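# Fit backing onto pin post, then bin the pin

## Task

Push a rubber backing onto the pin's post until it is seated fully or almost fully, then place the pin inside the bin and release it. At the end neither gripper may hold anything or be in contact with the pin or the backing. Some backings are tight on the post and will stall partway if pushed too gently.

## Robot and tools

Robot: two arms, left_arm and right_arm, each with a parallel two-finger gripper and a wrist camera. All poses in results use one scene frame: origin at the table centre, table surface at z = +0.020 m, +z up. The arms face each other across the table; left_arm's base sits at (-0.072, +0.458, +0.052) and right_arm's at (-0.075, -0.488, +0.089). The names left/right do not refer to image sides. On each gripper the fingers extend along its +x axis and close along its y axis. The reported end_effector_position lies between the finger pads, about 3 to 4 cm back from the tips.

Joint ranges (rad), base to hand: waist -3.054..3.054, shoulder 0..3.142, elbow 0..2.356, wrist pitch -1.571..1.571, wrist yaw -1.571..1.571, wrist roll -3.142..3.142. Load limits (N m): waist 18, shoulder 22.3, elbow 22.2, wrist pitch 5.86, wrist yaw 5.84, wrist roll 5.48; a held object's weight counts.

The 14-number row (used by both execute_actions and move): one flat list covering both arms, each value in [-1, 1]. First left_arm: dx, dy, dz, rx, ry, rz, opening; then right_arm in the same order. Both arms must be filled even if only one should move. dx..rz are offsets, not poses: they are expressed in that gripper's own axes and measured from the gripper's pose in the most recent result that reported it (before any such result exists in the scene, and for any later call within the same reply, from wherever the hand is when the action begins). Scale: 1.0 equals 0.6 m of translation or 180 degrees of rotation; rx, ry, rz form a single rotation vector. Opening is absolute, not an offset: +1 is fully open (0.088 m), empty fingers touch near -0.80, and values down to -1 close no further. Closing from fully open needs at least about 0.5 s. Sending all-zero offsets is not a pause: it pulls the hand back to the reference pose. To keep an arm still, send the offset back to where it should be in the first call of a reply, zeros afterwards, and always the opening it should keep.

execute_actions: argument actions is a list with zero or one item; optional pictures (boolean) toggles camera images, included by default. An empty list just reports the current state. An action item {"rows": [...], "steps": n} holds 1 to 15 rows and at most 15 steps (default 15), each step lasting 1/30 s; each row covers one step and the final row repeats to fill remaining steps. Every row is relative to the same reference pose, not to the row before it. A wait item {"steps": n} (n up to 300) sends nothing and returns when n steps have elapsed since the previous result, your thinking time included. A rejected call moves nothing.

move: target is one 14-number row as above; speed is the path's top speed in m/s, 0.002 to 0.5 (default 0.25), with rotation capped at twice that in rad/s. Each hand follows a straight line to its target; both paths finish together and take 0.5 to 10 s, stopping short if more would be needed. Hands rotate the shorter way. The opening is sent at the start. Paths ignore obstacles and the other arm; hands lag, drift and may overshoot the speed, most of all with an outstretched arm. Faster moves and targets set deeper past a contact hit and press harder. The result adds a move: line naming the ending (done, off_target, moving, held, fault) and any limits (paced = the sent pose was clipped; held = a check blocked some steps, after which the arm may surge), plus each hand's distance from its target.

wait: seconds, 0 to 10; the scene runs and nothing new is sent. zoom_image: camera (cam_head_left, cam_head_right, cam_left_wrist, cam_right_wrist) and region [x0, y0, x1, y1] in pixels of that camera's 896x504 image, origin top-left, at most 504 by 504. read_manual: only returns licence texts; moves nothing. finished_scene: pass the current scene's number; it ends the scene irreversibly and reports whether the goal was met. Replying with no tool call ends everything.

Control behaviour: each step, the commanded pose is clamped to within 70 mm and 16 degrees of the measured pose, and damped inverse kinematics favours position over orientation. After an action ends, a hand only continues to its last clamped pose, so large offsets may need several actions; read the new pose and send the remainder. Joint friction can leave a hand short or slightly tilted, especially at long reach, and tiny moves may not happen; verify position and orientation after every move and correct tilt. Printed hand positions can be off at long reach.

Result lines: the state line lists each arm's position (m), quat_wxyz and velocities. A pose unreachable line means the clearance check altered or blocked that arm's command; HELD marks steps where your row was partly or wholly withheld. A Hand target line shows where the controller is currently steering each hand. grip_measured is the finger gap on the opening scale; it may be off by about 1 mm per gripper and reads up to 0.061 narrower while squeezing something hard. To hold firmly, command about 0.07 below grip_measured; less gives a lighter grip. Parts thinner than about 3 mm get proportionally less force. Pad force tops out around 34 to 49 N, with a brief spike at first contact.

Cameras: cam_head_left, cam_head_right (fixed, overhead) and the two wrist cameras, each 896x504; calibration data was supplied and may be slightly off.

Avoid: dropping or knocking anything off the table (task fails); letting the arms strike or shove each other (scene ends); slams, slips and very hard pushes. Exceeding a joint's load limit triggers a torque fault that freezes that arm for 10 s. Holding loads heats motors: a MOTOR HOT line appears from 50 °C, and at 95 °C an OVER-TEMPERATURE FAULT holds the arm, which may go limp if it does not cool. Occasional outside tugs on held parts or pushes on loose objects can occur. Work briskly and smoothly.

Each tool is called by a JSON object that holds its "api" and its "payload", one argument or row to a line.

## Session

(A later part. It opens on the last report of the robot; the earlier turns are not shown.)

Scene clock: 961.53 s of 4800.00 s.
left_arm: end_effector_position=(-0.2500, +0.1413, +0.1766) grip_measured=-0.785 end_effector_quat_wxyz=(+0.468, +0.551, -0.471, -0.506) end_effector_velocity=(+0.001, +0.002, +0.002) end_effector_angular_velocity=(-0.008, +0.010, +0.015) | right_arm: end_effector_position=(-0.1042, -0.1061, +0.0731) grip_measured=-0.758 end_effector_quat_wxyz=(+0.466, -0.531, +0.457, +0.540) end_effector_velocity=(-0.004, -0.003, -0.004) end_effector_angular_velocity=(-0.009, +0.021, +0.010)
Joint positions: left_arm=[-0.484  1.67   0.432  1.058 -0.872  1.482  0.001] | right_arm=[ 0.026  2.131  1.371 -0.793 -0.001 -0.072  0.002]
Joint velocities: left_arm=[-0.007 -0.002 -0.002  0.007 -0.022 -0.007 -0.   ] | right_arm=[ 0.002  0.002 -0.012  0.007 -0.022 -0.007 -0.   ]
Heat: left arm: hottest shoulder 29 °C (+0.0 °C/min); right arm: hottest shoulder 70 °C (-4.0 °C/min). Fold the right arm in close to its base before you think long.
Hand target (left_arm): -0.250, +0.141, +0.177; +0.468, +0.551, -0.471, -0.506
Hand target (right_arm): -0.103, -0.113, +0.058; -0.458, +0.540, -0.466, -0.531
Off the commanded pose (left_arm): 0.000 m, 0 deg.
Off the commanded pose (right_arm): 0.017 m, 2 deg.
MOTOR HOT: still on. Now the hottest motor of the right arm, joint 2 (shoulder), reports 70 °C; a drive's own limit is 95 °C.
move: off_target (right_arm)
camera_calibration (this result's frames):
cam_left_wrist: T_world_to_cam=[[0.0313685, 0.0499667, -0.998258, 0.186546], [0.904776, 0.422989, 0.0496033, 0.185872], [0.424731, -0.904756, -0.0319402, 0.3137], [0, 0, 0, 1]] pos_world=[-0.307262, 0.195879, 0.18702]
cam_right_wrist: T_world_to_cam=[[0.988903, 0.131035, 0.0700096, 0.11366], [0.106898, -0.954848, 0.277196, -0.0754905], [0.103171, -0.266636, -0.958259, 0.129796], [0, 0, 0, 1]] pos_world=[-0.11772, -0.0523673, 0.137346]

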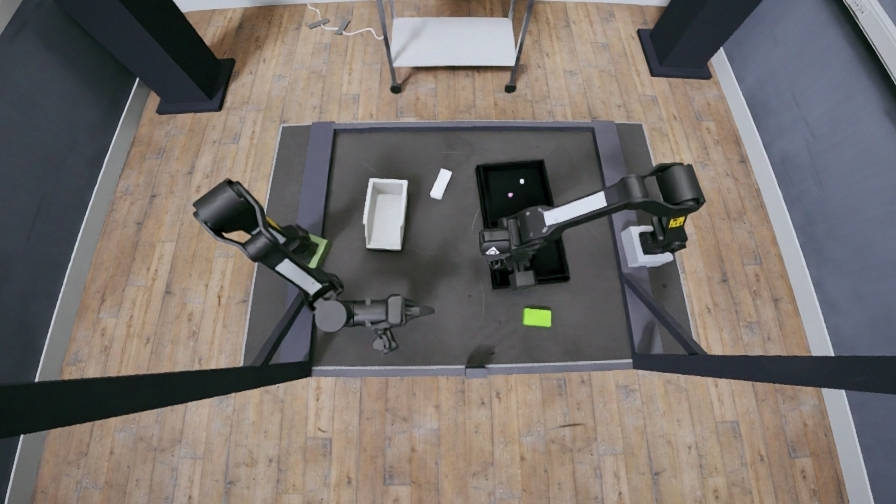

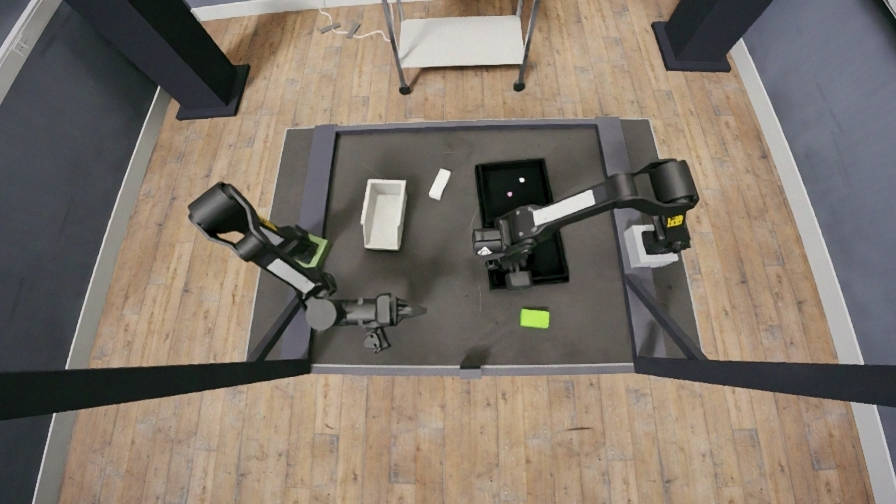

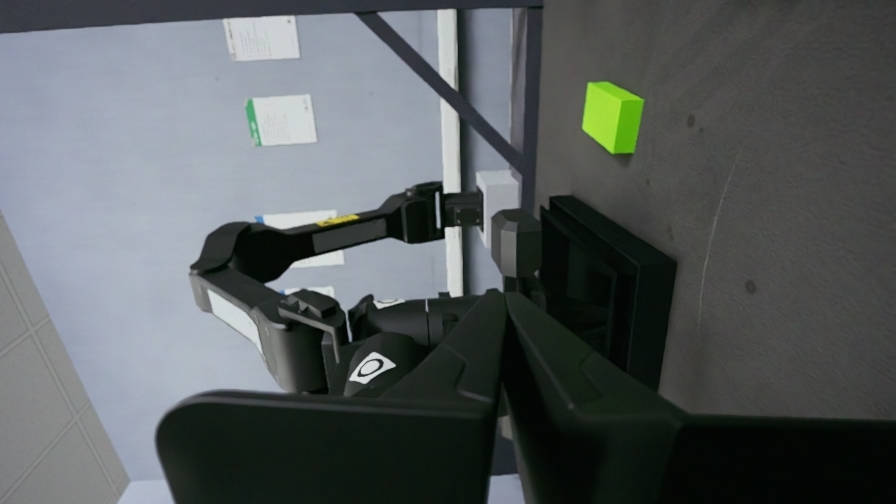

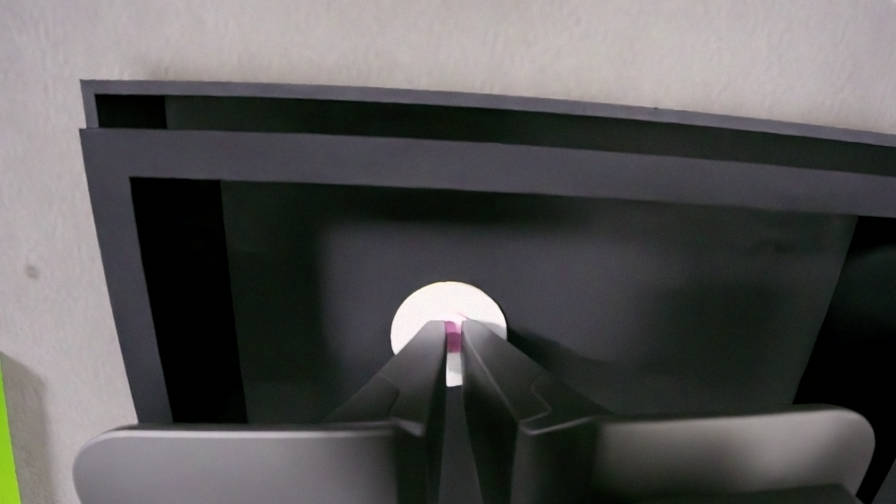

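{"api": "move", "payload": {
  "target": [0,0,0,-0.5,0,0,0,-0.22,0,0,0,0.005,0,-0.8],
  "speed": 0.4
}}

{"api": "move", "payload": {
  "target": [0,0,0,0,0,0,0,0,0.03,0.09,0.9,0,0,-0.8],
  "speed": 0.4
}}

Scene clock: 969.37 s of 4800.00 s.
left_arm: end_effector_position=(-0.2501, +0.1412, +0.1771) grip_measured=-0.002 end_effector_quat_wxyz=(+0.720, +0.059, +0.022, -0.691) end_effector_velocity=(+0.001, +0.001, +0.001) end_effector_angular_velocity=(-0.000, +0.019, +0.007) | right_arm: end_effector_position=(-0.1039, -0.1103, +0.1997) grip_measured=-0.758 end_effector_quat_wxyz=(+0.459, -0.538, +0.465, +0.533) end_effector_velocity=(-0.002, -0.004, +0.002) end_effector_angular_velocity=(-0.019, +0.021, +0.019)
Joint positions: left_arm=[-0.484  1.67   0.432  1.061 -0.872 -0.081  0.039] | right_arm=[ 0.026  1.999  1.699 -1.282 -0.001 -0.072  0.002]
Joint velocities: left_arm=[-0.002 -0.007 -0.002 -0.007 -0.007 -0.022 -0.   ] | right_arm=[-0.002 -0.002  0.002 -0.022 -0.022 -0.022 -0.   ]
Heat: left arm: hottest shoulder 29 °C (+0.0 °C/min); right arm: hottest shoulder 68 °C (-7.0 °C/min). Fold the right arm in close to its base before you think long.
Hand target (left_arm): -0.250, +0.141, +0.177; +0.720, +0.058, +0.024, -0.691
Hand target (right_arm): -0.104, -0.109, +0.205; -0.463, +0.535, -0.461, -0.536
Off the commanded pose (left_arm): 0.001 m, 0 deg.
Off the commanded pose (right_arm): 0.006 m, 1 deg.
MOTOR HOT: still on. Now the hottest motor of the right arm, joint 2 (shoulder), reports 68 °C; a drive's own limit is 95 °C.
After step 90, 2.30 s passed at rest.
move: done
camera_calibration (this result's frames):
cam_left_wrist: T_world_to_cam=[[-0.993186, -0.107165, -0.0458009, -0.215635], [-0.0122607, 0.486897, -0.873373, 0.11109], [0.115895, -0.86686, -0.484893, 0.311343], [0, 0, 0, 1]] pos_world=[-0.248887, 0.192693, 0.238114]
cam_right_wrist: T_world_to_cam=[[0.98875, 0.133061, 0.0683212, 0.105578], [0.106256, -0.946317, 0.305276, -0.119311], [0.105274, -0.294582, -0.94981, 0.245409], [0, 0, 0, 1]] pos_world=[-0.117548, -0.0546609, 0.262301]

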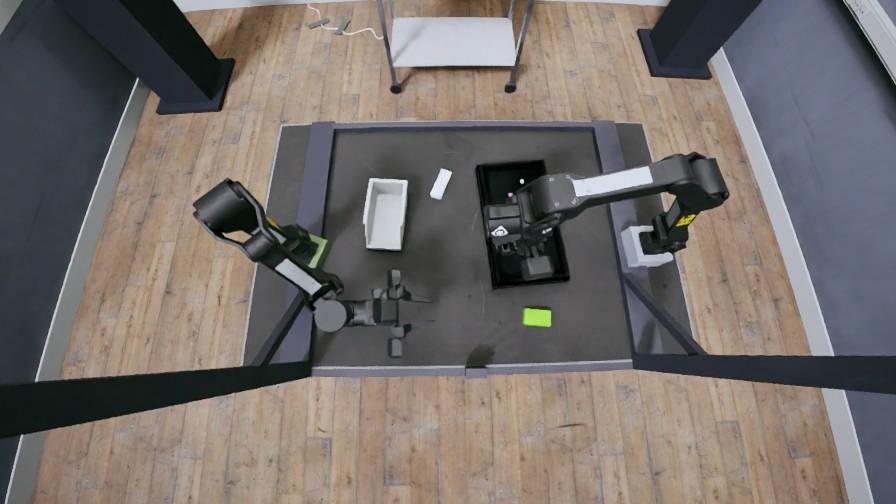

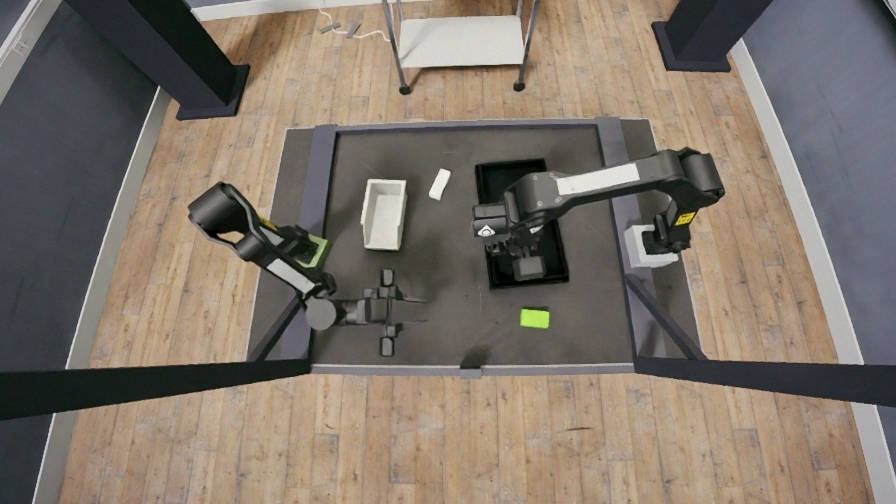

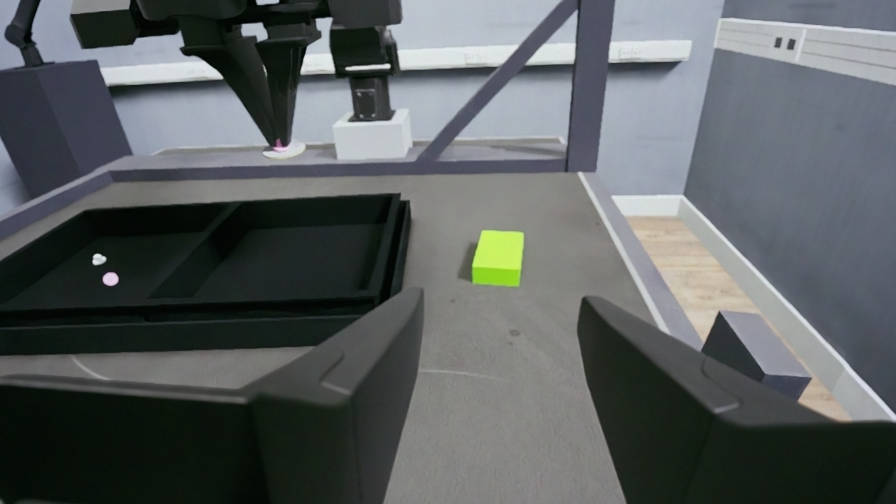

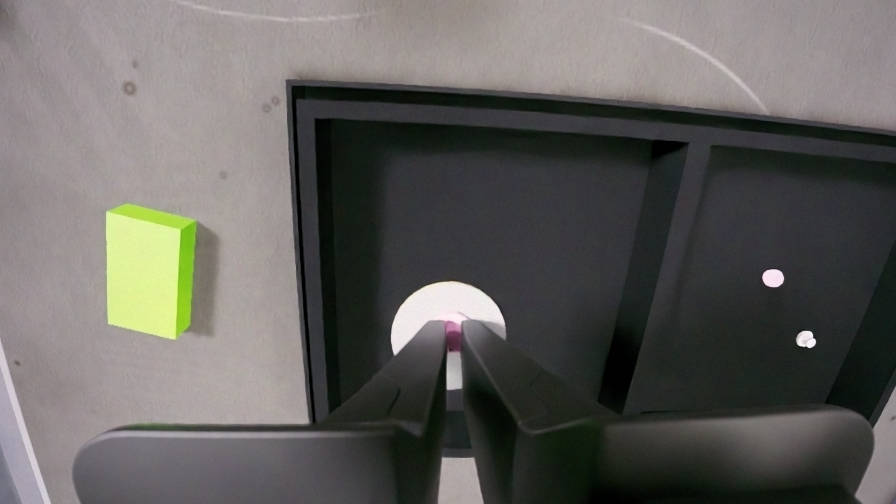

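Scene clock: 973.47 s of 4800.00 s.
left_arm: end_effector_position=(-0.2501, +0.1412, +0.1771) grip_measured=-0.002 end_effector_quat_wxyz=(+0.720, +0.059, +0.022, -0.691) end_effector_velocity=(+0.001, +0.001, -0.001) end_effector_angular_velocity=(+0.004, +0.001, +0.006) | right_arm: end_effector_position=(-0.1278, -0.0603, +0.2045) grip_measured=-0.758 end_effector_quat_wxyz=(+0.601, +0.372, +0.602, -0.372) end_effector_velocity=(-0.000, -0.000, +0.001) end_effector_angular_velocity=(-0.003, +0.007, -0.010)
Joint positions: left_arm=[-0.484  1.67   0.432  1.061 -0.872 -0.081  0.039] | right_arm=[ 0.073  2.218  2.055 -1.406 -0.001  2.8    0.002]
Joint velocities: left_arm=[-0.002 -0.002 -0.002 -0.007 -0.007 -0.007  0.   ] | right_arm=[-0.002  0.002  0.007 -0.007 -0.007  0.007 -0.   ]
Heat: left arm: hottest shoulder 29 °C (+0.0 °C/min); right arm: hottest shoulder 67 °C (-8.0 °C/min). Fold the right arm in close to its base before you think long.
Hand target (left_arm): -0.250, +0.141, +0.177; +0.720, +0.059, +0.022, -0.691
Hand target (right_arm): -0.129, -0.059, +0.199; +0.603, +0.369, +0.599, -0.376
Off the commanded pose (left_arm): 0.000 m, 0 deg.
Off the commanded pose (right_arm): 0.006 m, 1 deg.
MOTOR HOT: still on. Now the hottest motor of the right arm, joint 2 (shoulder), reports 67 °C; a drive's own limit is 95 °C.
move: done
camera_calibration (this result's frames):
cam_left_wrist: T_world_to_cam=[[-0.993186, -0.107165, -0.0458009, -0.215635], [-0.0122607, 0.486897, -0.873373, 0.11109], [0.115895, -0.86686, -0.484893, 0.311343], [0, 0, 0, 1]] pos_world=[-0.248887, 0.192693, 0.238114]
cam_right_wrist: T_world_to_cam=[[-0.898623, -0.433132, 0.0698061, -0.153447], [-0.395894, 0.869139, 0.29642, -0.0238075], [-0.18906, 0.238734, -0.952503, 0.262305], [0, 0, 0, 1]] pos_world=[-0.097725, -0.108392, 0.267615]

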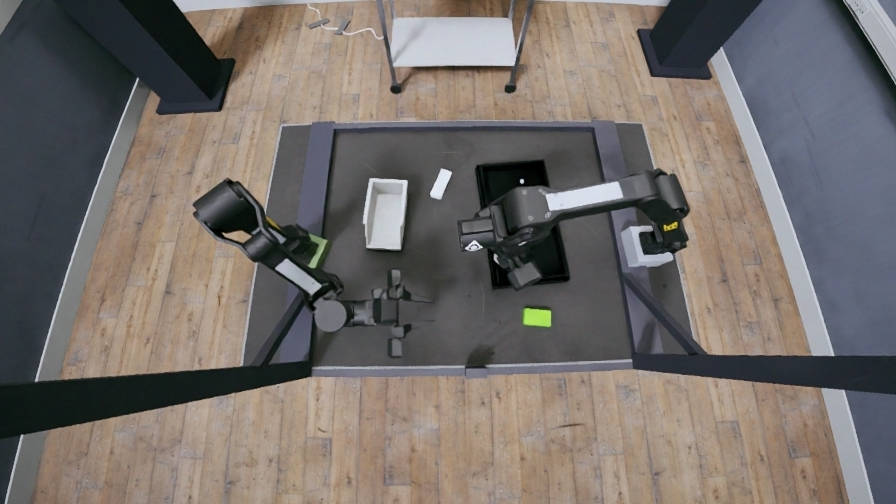

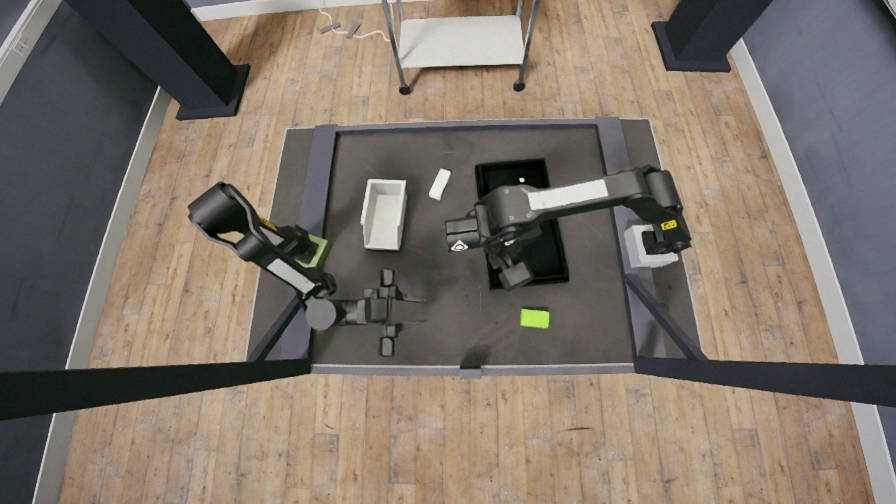

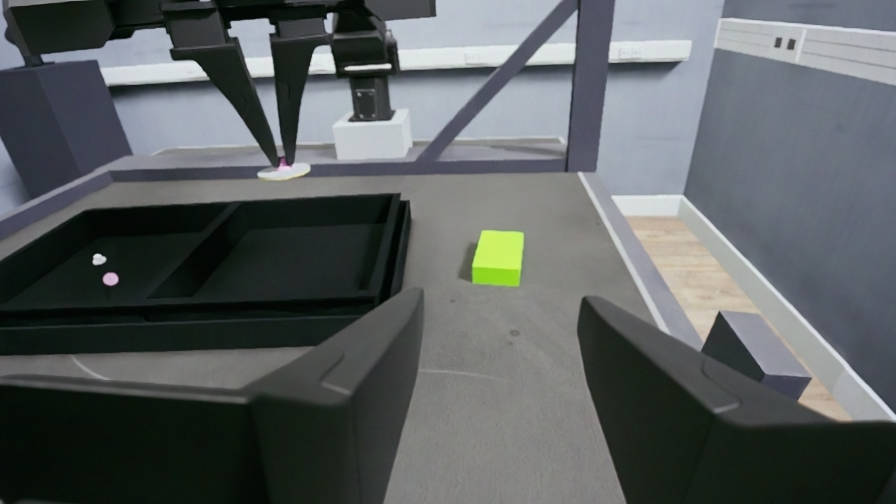

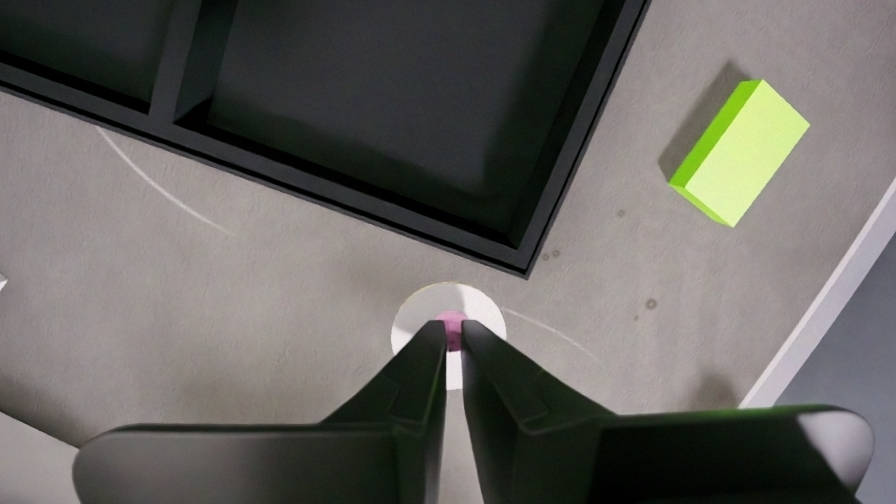

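{"api": "move", "payload": {
  "target": [0.197,0.192,-0.028,-0.017,-0.036,0,0.2,0,0,0,0.09,0,0,-0.8]
}}

Scene clock: 979.63 s of 4800.00 s.
left_arm: end_effector_position=(-0.1311, +0.0319, +0.1541) grip_measured=+0.198 end_effector_quat_wxyz=(+0.722, -0.002, +0.007, -0.692) end_effector_velocity=(-0.000, -0.002, -0.004) end_effector_angular_velocity=(+0.011, +0.019, -0.005) | right_arm: end_effector_position=(-0.1278, -0.0603, +0.2045) grip_measured=-0.758 end_effector_quat_wxyz=(+0.543, +0.452, +0.544, -0.452) end_effector_velocity=(+0.003, -0.005, +0.000) end_effector_angular_velocity=(-0.023, +0.005, +0.000)
Joint positions: left_arm=[ 0.117  2.012  0.536  1.467 -0.275 -0.015  0.049] | right_arm=[ 0.073  2.219  2.056 -1.407 -0.001  3.079  0.002]
Joint velocities: left_arm=[ 0.002  0.012  0.007 -0.007  0.007 -0.022 -0.   ] | right_arm=[-0.007 -0.002 -0.002 -0.022 -0.007 -0.007  0.   ]
Heat: left arm: hottest shoulder 29 °C (+0.0 °C/min); right arm: hottest shoulder 66 °C (-9.1 °C/min). Fold the right arm in close to its base before you think long.
Hand target (left_arm): -0.131, +0.029, +0.153; +0.721, -0.000, +0.005, -0.692
Hand target (right_arm): -0.128, -0.060, +0.204; +0.543, +0.453, +0.544, -0.453
Off the commanded pose (left_arm): 0.003 m, 1 deg.
Off the commanded pose (right_arm): 0.000 m, 0 deg.
MOTOR HOT: still on. Now the hottest motor of the right arm, joint 2 (shoulder), reports 66 °C; a drive's own limit is 95 °C.
After step 90, 1.90 s passed at rest.
move: done
camera_calibration (this result's frames):
cam_left_wrist: T_world_to_cam=[[-0.99367, -0.108666, 0.028481, -0.12171], [-0.0689623, 0.389938, -0.918255, 0.148188], [0.0886771, -0.914407, -0.394964, 0.175774], [0, 0, 0, 1]] pos_world=[-0.126307, 0.0897188, 0.208965]
cam_right_wrist: T_world_to_cam=[[-0.983234, -0.168257, 0.0702883, -0.148383], [-0.140526, 0.944812, 0.295943, 0.0134891], [-0.116204, 0.281103, -0.952616, 0.274231], [0, 0, 0, 1]] pos_world=[-0.112133, -0.114798, 0.267675]

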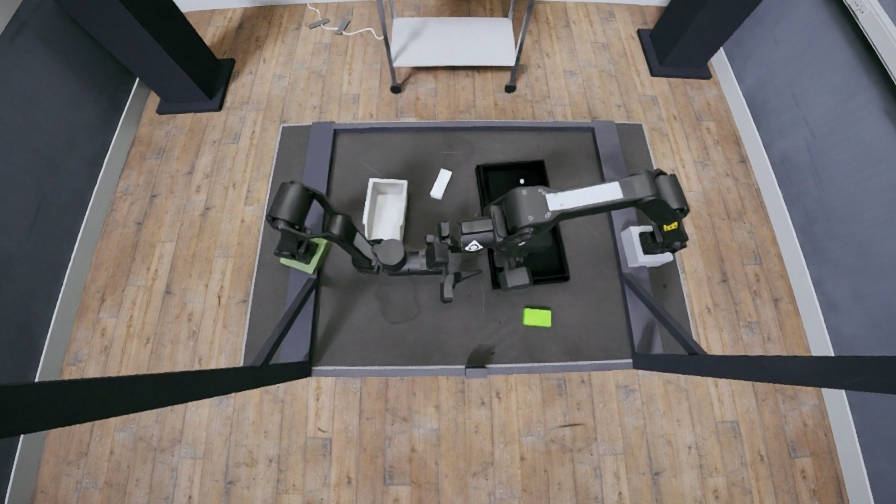

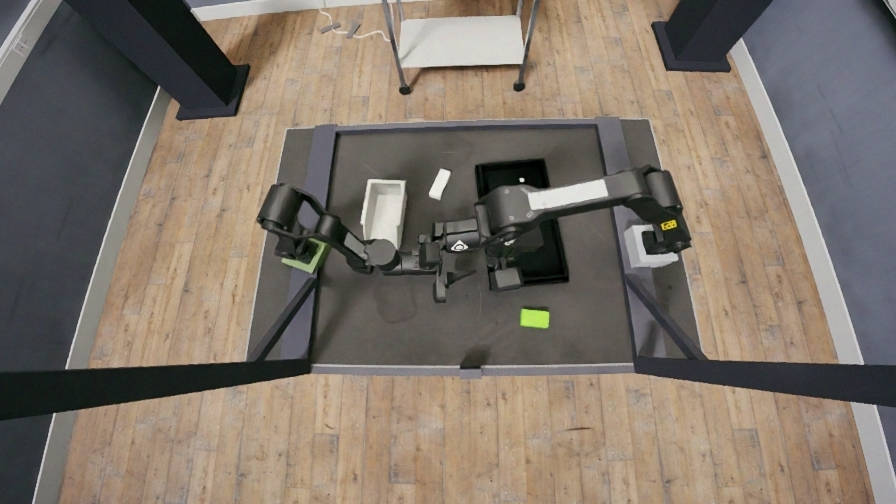

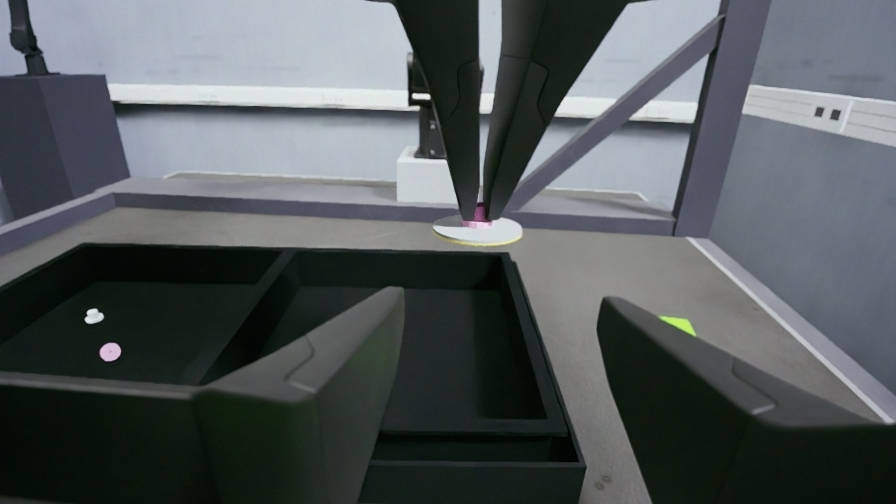

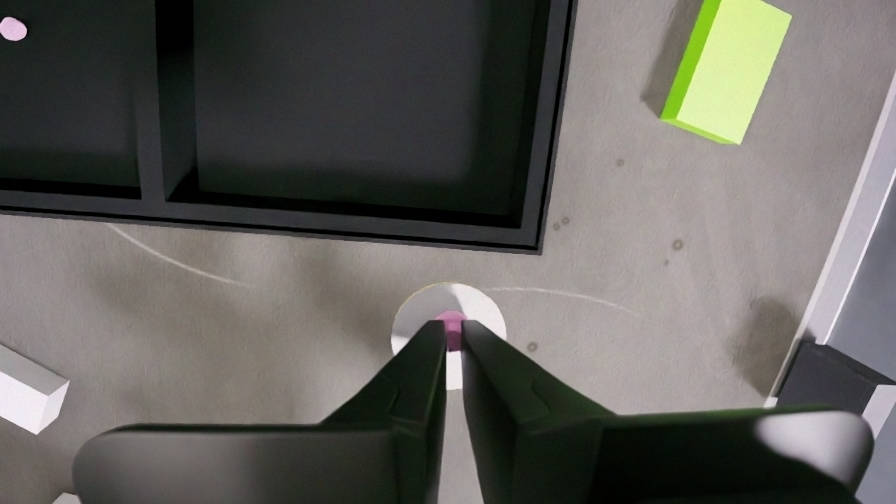

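{"api": "move", "payload": {
  "target": [0.05,0.009,0.011,0,0,0,0.2,0,0,0,0,0,0,-0.8],
  "speed": 0.08
}}

Scene clock: 985.13 s of 4800.00 s.
left_arm: end_effector_position=(-0.1249, +0.0052, +0.1628) grip_measured=+0.198 end_effector_quat_wxyz=(+0.722, -0.003, +0.006, -0.692) end_effector_velocity=(-0.001, -0.003, -0.002) end_effector_angular_velocity=(+0.012, +0.005, +0.005) | right_arm: end_effector_position=(-0.1278, -0.0603, +0.2045) grip_measured=-0.758 end_effector_quat_wxyz=(+0.543, +0.452, +0.544, -0.452) end_effector_velocity=(+0.000, -0.002, -0.002) end_effector_angular_velocity=(-0.013, +0.006, +0.005)
Joint positions: left_arm=[ 0.157  2.022  0.642  1.374 -0.236 -0.014  0.049] | right_arm=[ 0.073  2.219  2.056 -1.407 -0.001  3.08   0.002]
Joint velocities: left_arm=[-0.002  0.002  0.012 -0.022 -0.007 -0.007 -0.   ] | right_arm=[-0.002  0.002 -0.002 -0.007 -0.007 -0.007 -0.   ]
Heat: left arm: hottest shoulder 29 °C (+0.0 °C/min); right arm: hottest shoulder 67 °C (-9.1 °C/min). Fold the right arm in close to its base before you think long.
Hand target (left_arm): -0.124, +0.002, +0.161; +0.722, -0.002, +0.007, -0.692
Hand target (right_arm): -0.128, -0.060, +0.204; +0.543, +0.452, +0.544, -0.452
Off the commanded pose (left_arm): 0.004 m, 0 deg.
Off the commanded pose (right_arm): 0.000 m, 0 deg.
MOTOR HOT: still on. Now the hottest motor of the right arm, joint 2 (shoulder), reports 67 °C; a drive's own limit is 95 °C.
After step 90, 1.67 s passed at rest.
move: done
camera_calibration (this result's frames):
cam_left_wrist: T_world_to_cam=[[-0.993611, -0.108948, 0.0294484, -0.118798], [-0.0696743, 0.386898, -0.919487, 0.167204], [0.0887829, -0.915664, -0.392017, 0.153736], [0, 0, 0, 1]] pos_world=[-0.120038, 0.0631367, 0.217507]
cam_right_wrist: T_world_to_cam=[[-0.983362, -0.167507, 0.0702892, -0.148354], [-0.139805, 0.94492, 0.295942, 0.0135878], [-0.11599, 0.281191, -0.952616, 0.274264], [0, 0, 0, 1]] pos_world=[-0.112175, -0.11481, 0.267675]

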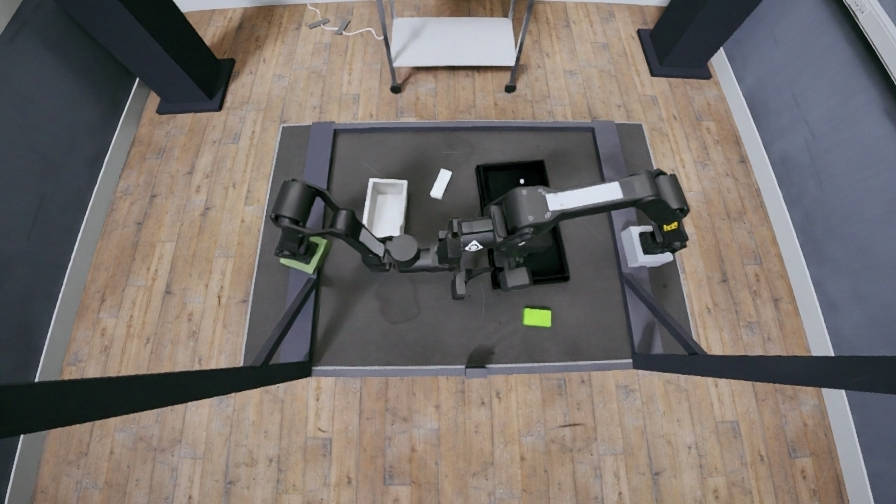

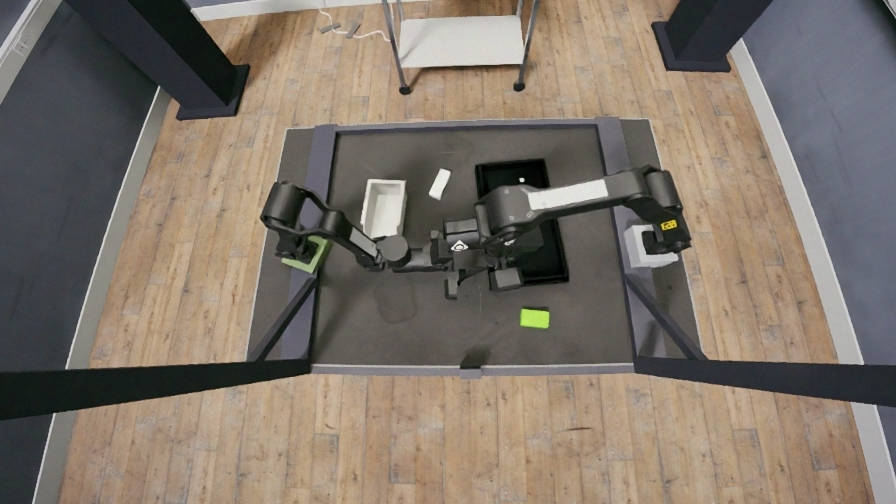

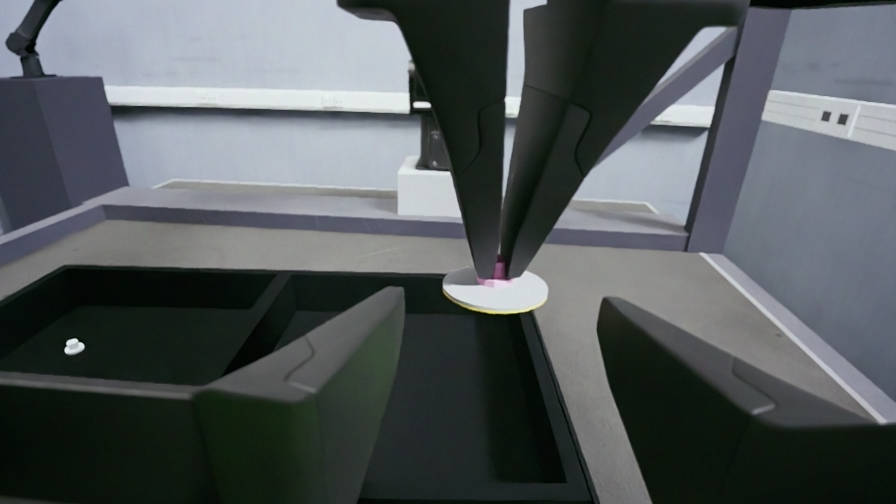

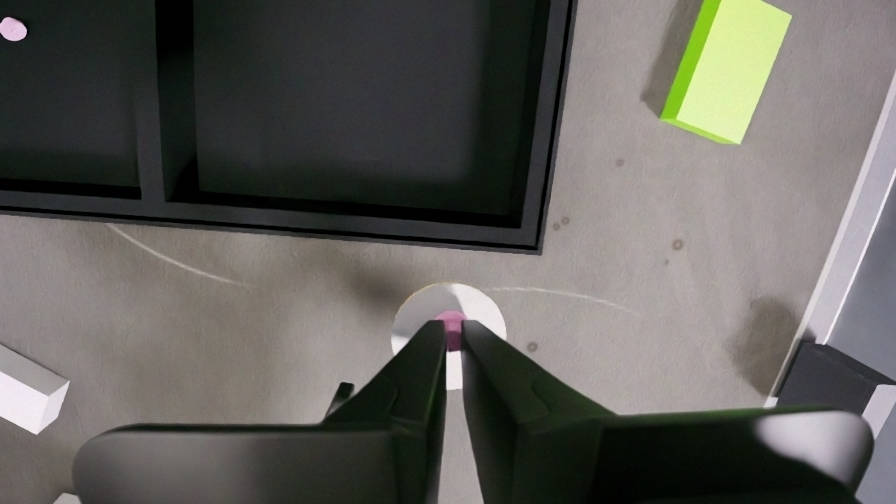

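{"api": "move", "payload": {
  "target": [0.04,0.002,-0.003,0,0,0,0.2,0,0,0,0,0,0,-0.8],
  "speed": 0.05
}}

Scene clock: 989.57 s of 4800.00 s.
left_arm: end_effector_position=(-0.1232, -0.0159, +0.1638) grip_measured=+0.198 end_effector_quat_wxyz=(+0.722, -0.005, +0.005, -0.692) end_effector_velocity=(+0.002, -0.001, -0.006) end_effector_angular_velocity=(+0.021, +0.003, +0.020) | right_arm: end_effector_position=(-0.1278, -0.0603, +0.2045) grip_measured=-0.758 end_effector_quat_wxyz=(+0.543, +0.452, +0.544, -0.452) end_effector_velocity=(-0.000, +0.002, +0.002) end_effector_angular_velocity=(+0.011, +0.009, -0.010)
Joint positions: left_arm=[ 0.174  2.064  0.731  1.332 -0.219 -0.014  0.049] | right_arm=[ 0.073  2.219  2.056 -1.407 -0.001  3.08   0.002]
Joint velocities: left_arm=[-0.002  0.007  0.007 -0.022 -0.022 -0.007 -0.   ] | right_arm=[-0.002 -0.002  0.002  0.007 -0.007  0.007 -0.   ]
Heat: left arm: hottest shoulder 29 °C (+0.0 °C/min); right arm: hottest shoulder 68 °C (-7.0 °C/min). Fold the right arm in close to its base before you think long.
Hand target (left_arm): -0.123, -0.019, +0.161; +0.722, -0.003, +0.007, -0.692
Hand target (right_arm): -0.128, -0.060, +0.204; +0.543, +0.452, +0.544, -0.452
Off the commanded pose (left_arm): 0.004 m, 0 deg.
Off the commanded pose (right_arm): 0.000 m, 0 deg.
MOTOR HOT: still on. Now the hottest motor of the right arm, joint 2 (shoulder), reports 68 °C; a drive's own limit is 95 °C.
After step 90, 0.60 s passed at rest.
move: done
camera_calibration (this result's frames):
cam_left_wrist: T_world_to_cam=[[-0.993588, -0.108836, 0.03061, -0.119706], [-0.0703731, 0.383457, -0.920874, 0.176416], [0.0884866, -0.917123, -0.388658, 0.134055], [0, 0, 0, 1]] pos_world=[-0.118385, 0.0422691, 0.218222]
cam_right_wrist: T_world_to_cam=[[-0.983362, -0.167507, 0.0702892, -0.148354], [-0.139805, 0.94492, 0.295942, 0.0135878], [-0.11599, 0.281191, -0.952616, 0.274264], [0, 0, 0, 1]] pos_world=[-0.112175, -0.11481, 0.267675]

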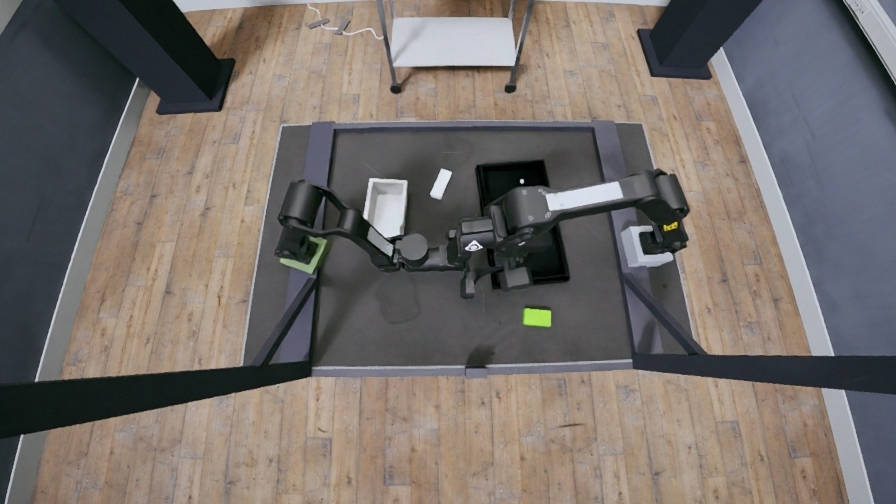

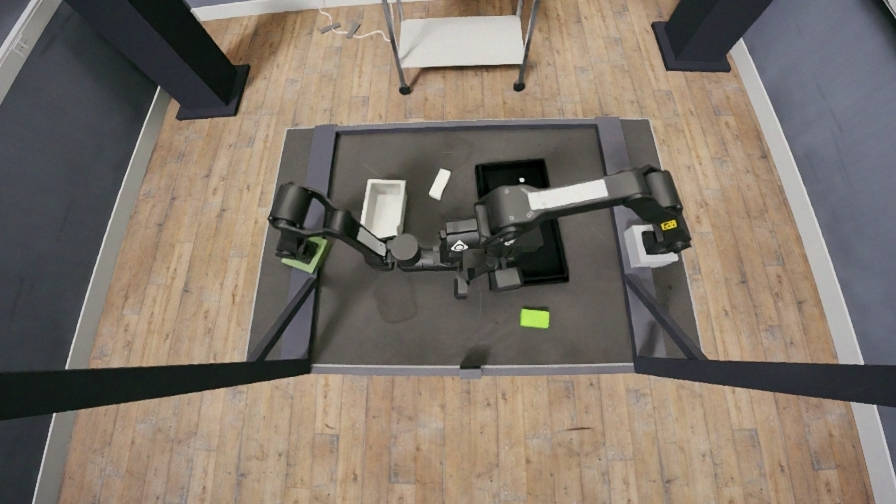

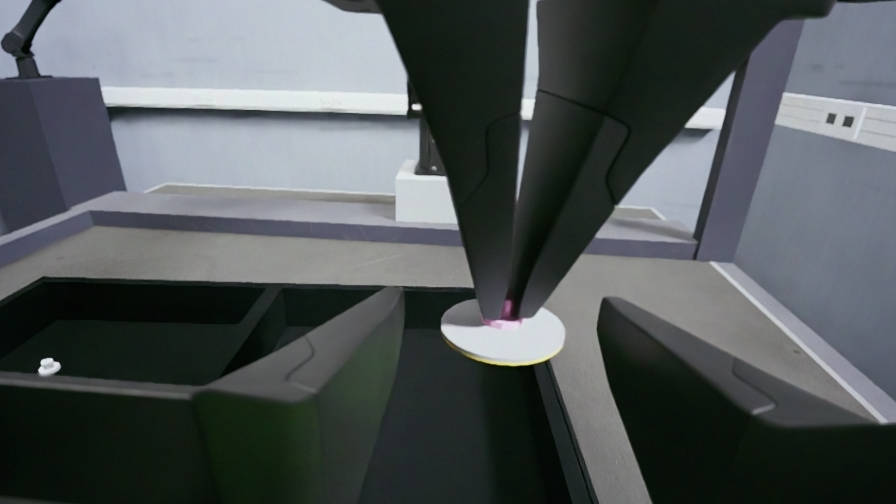

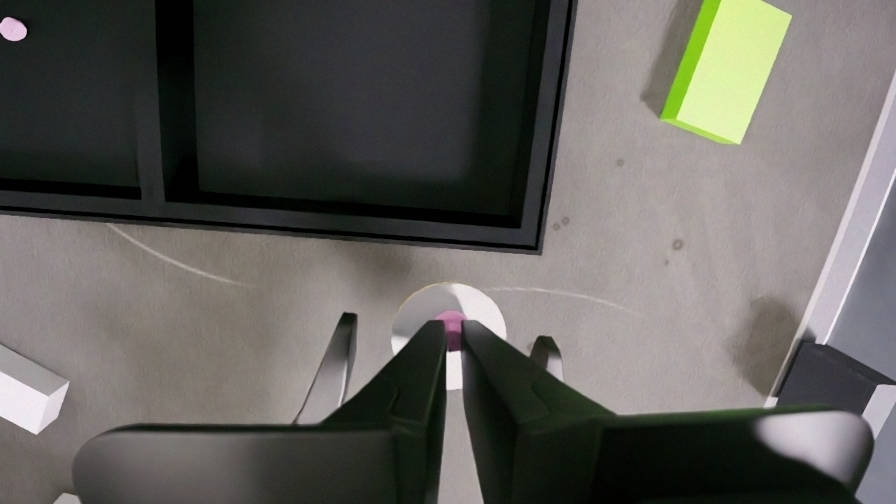

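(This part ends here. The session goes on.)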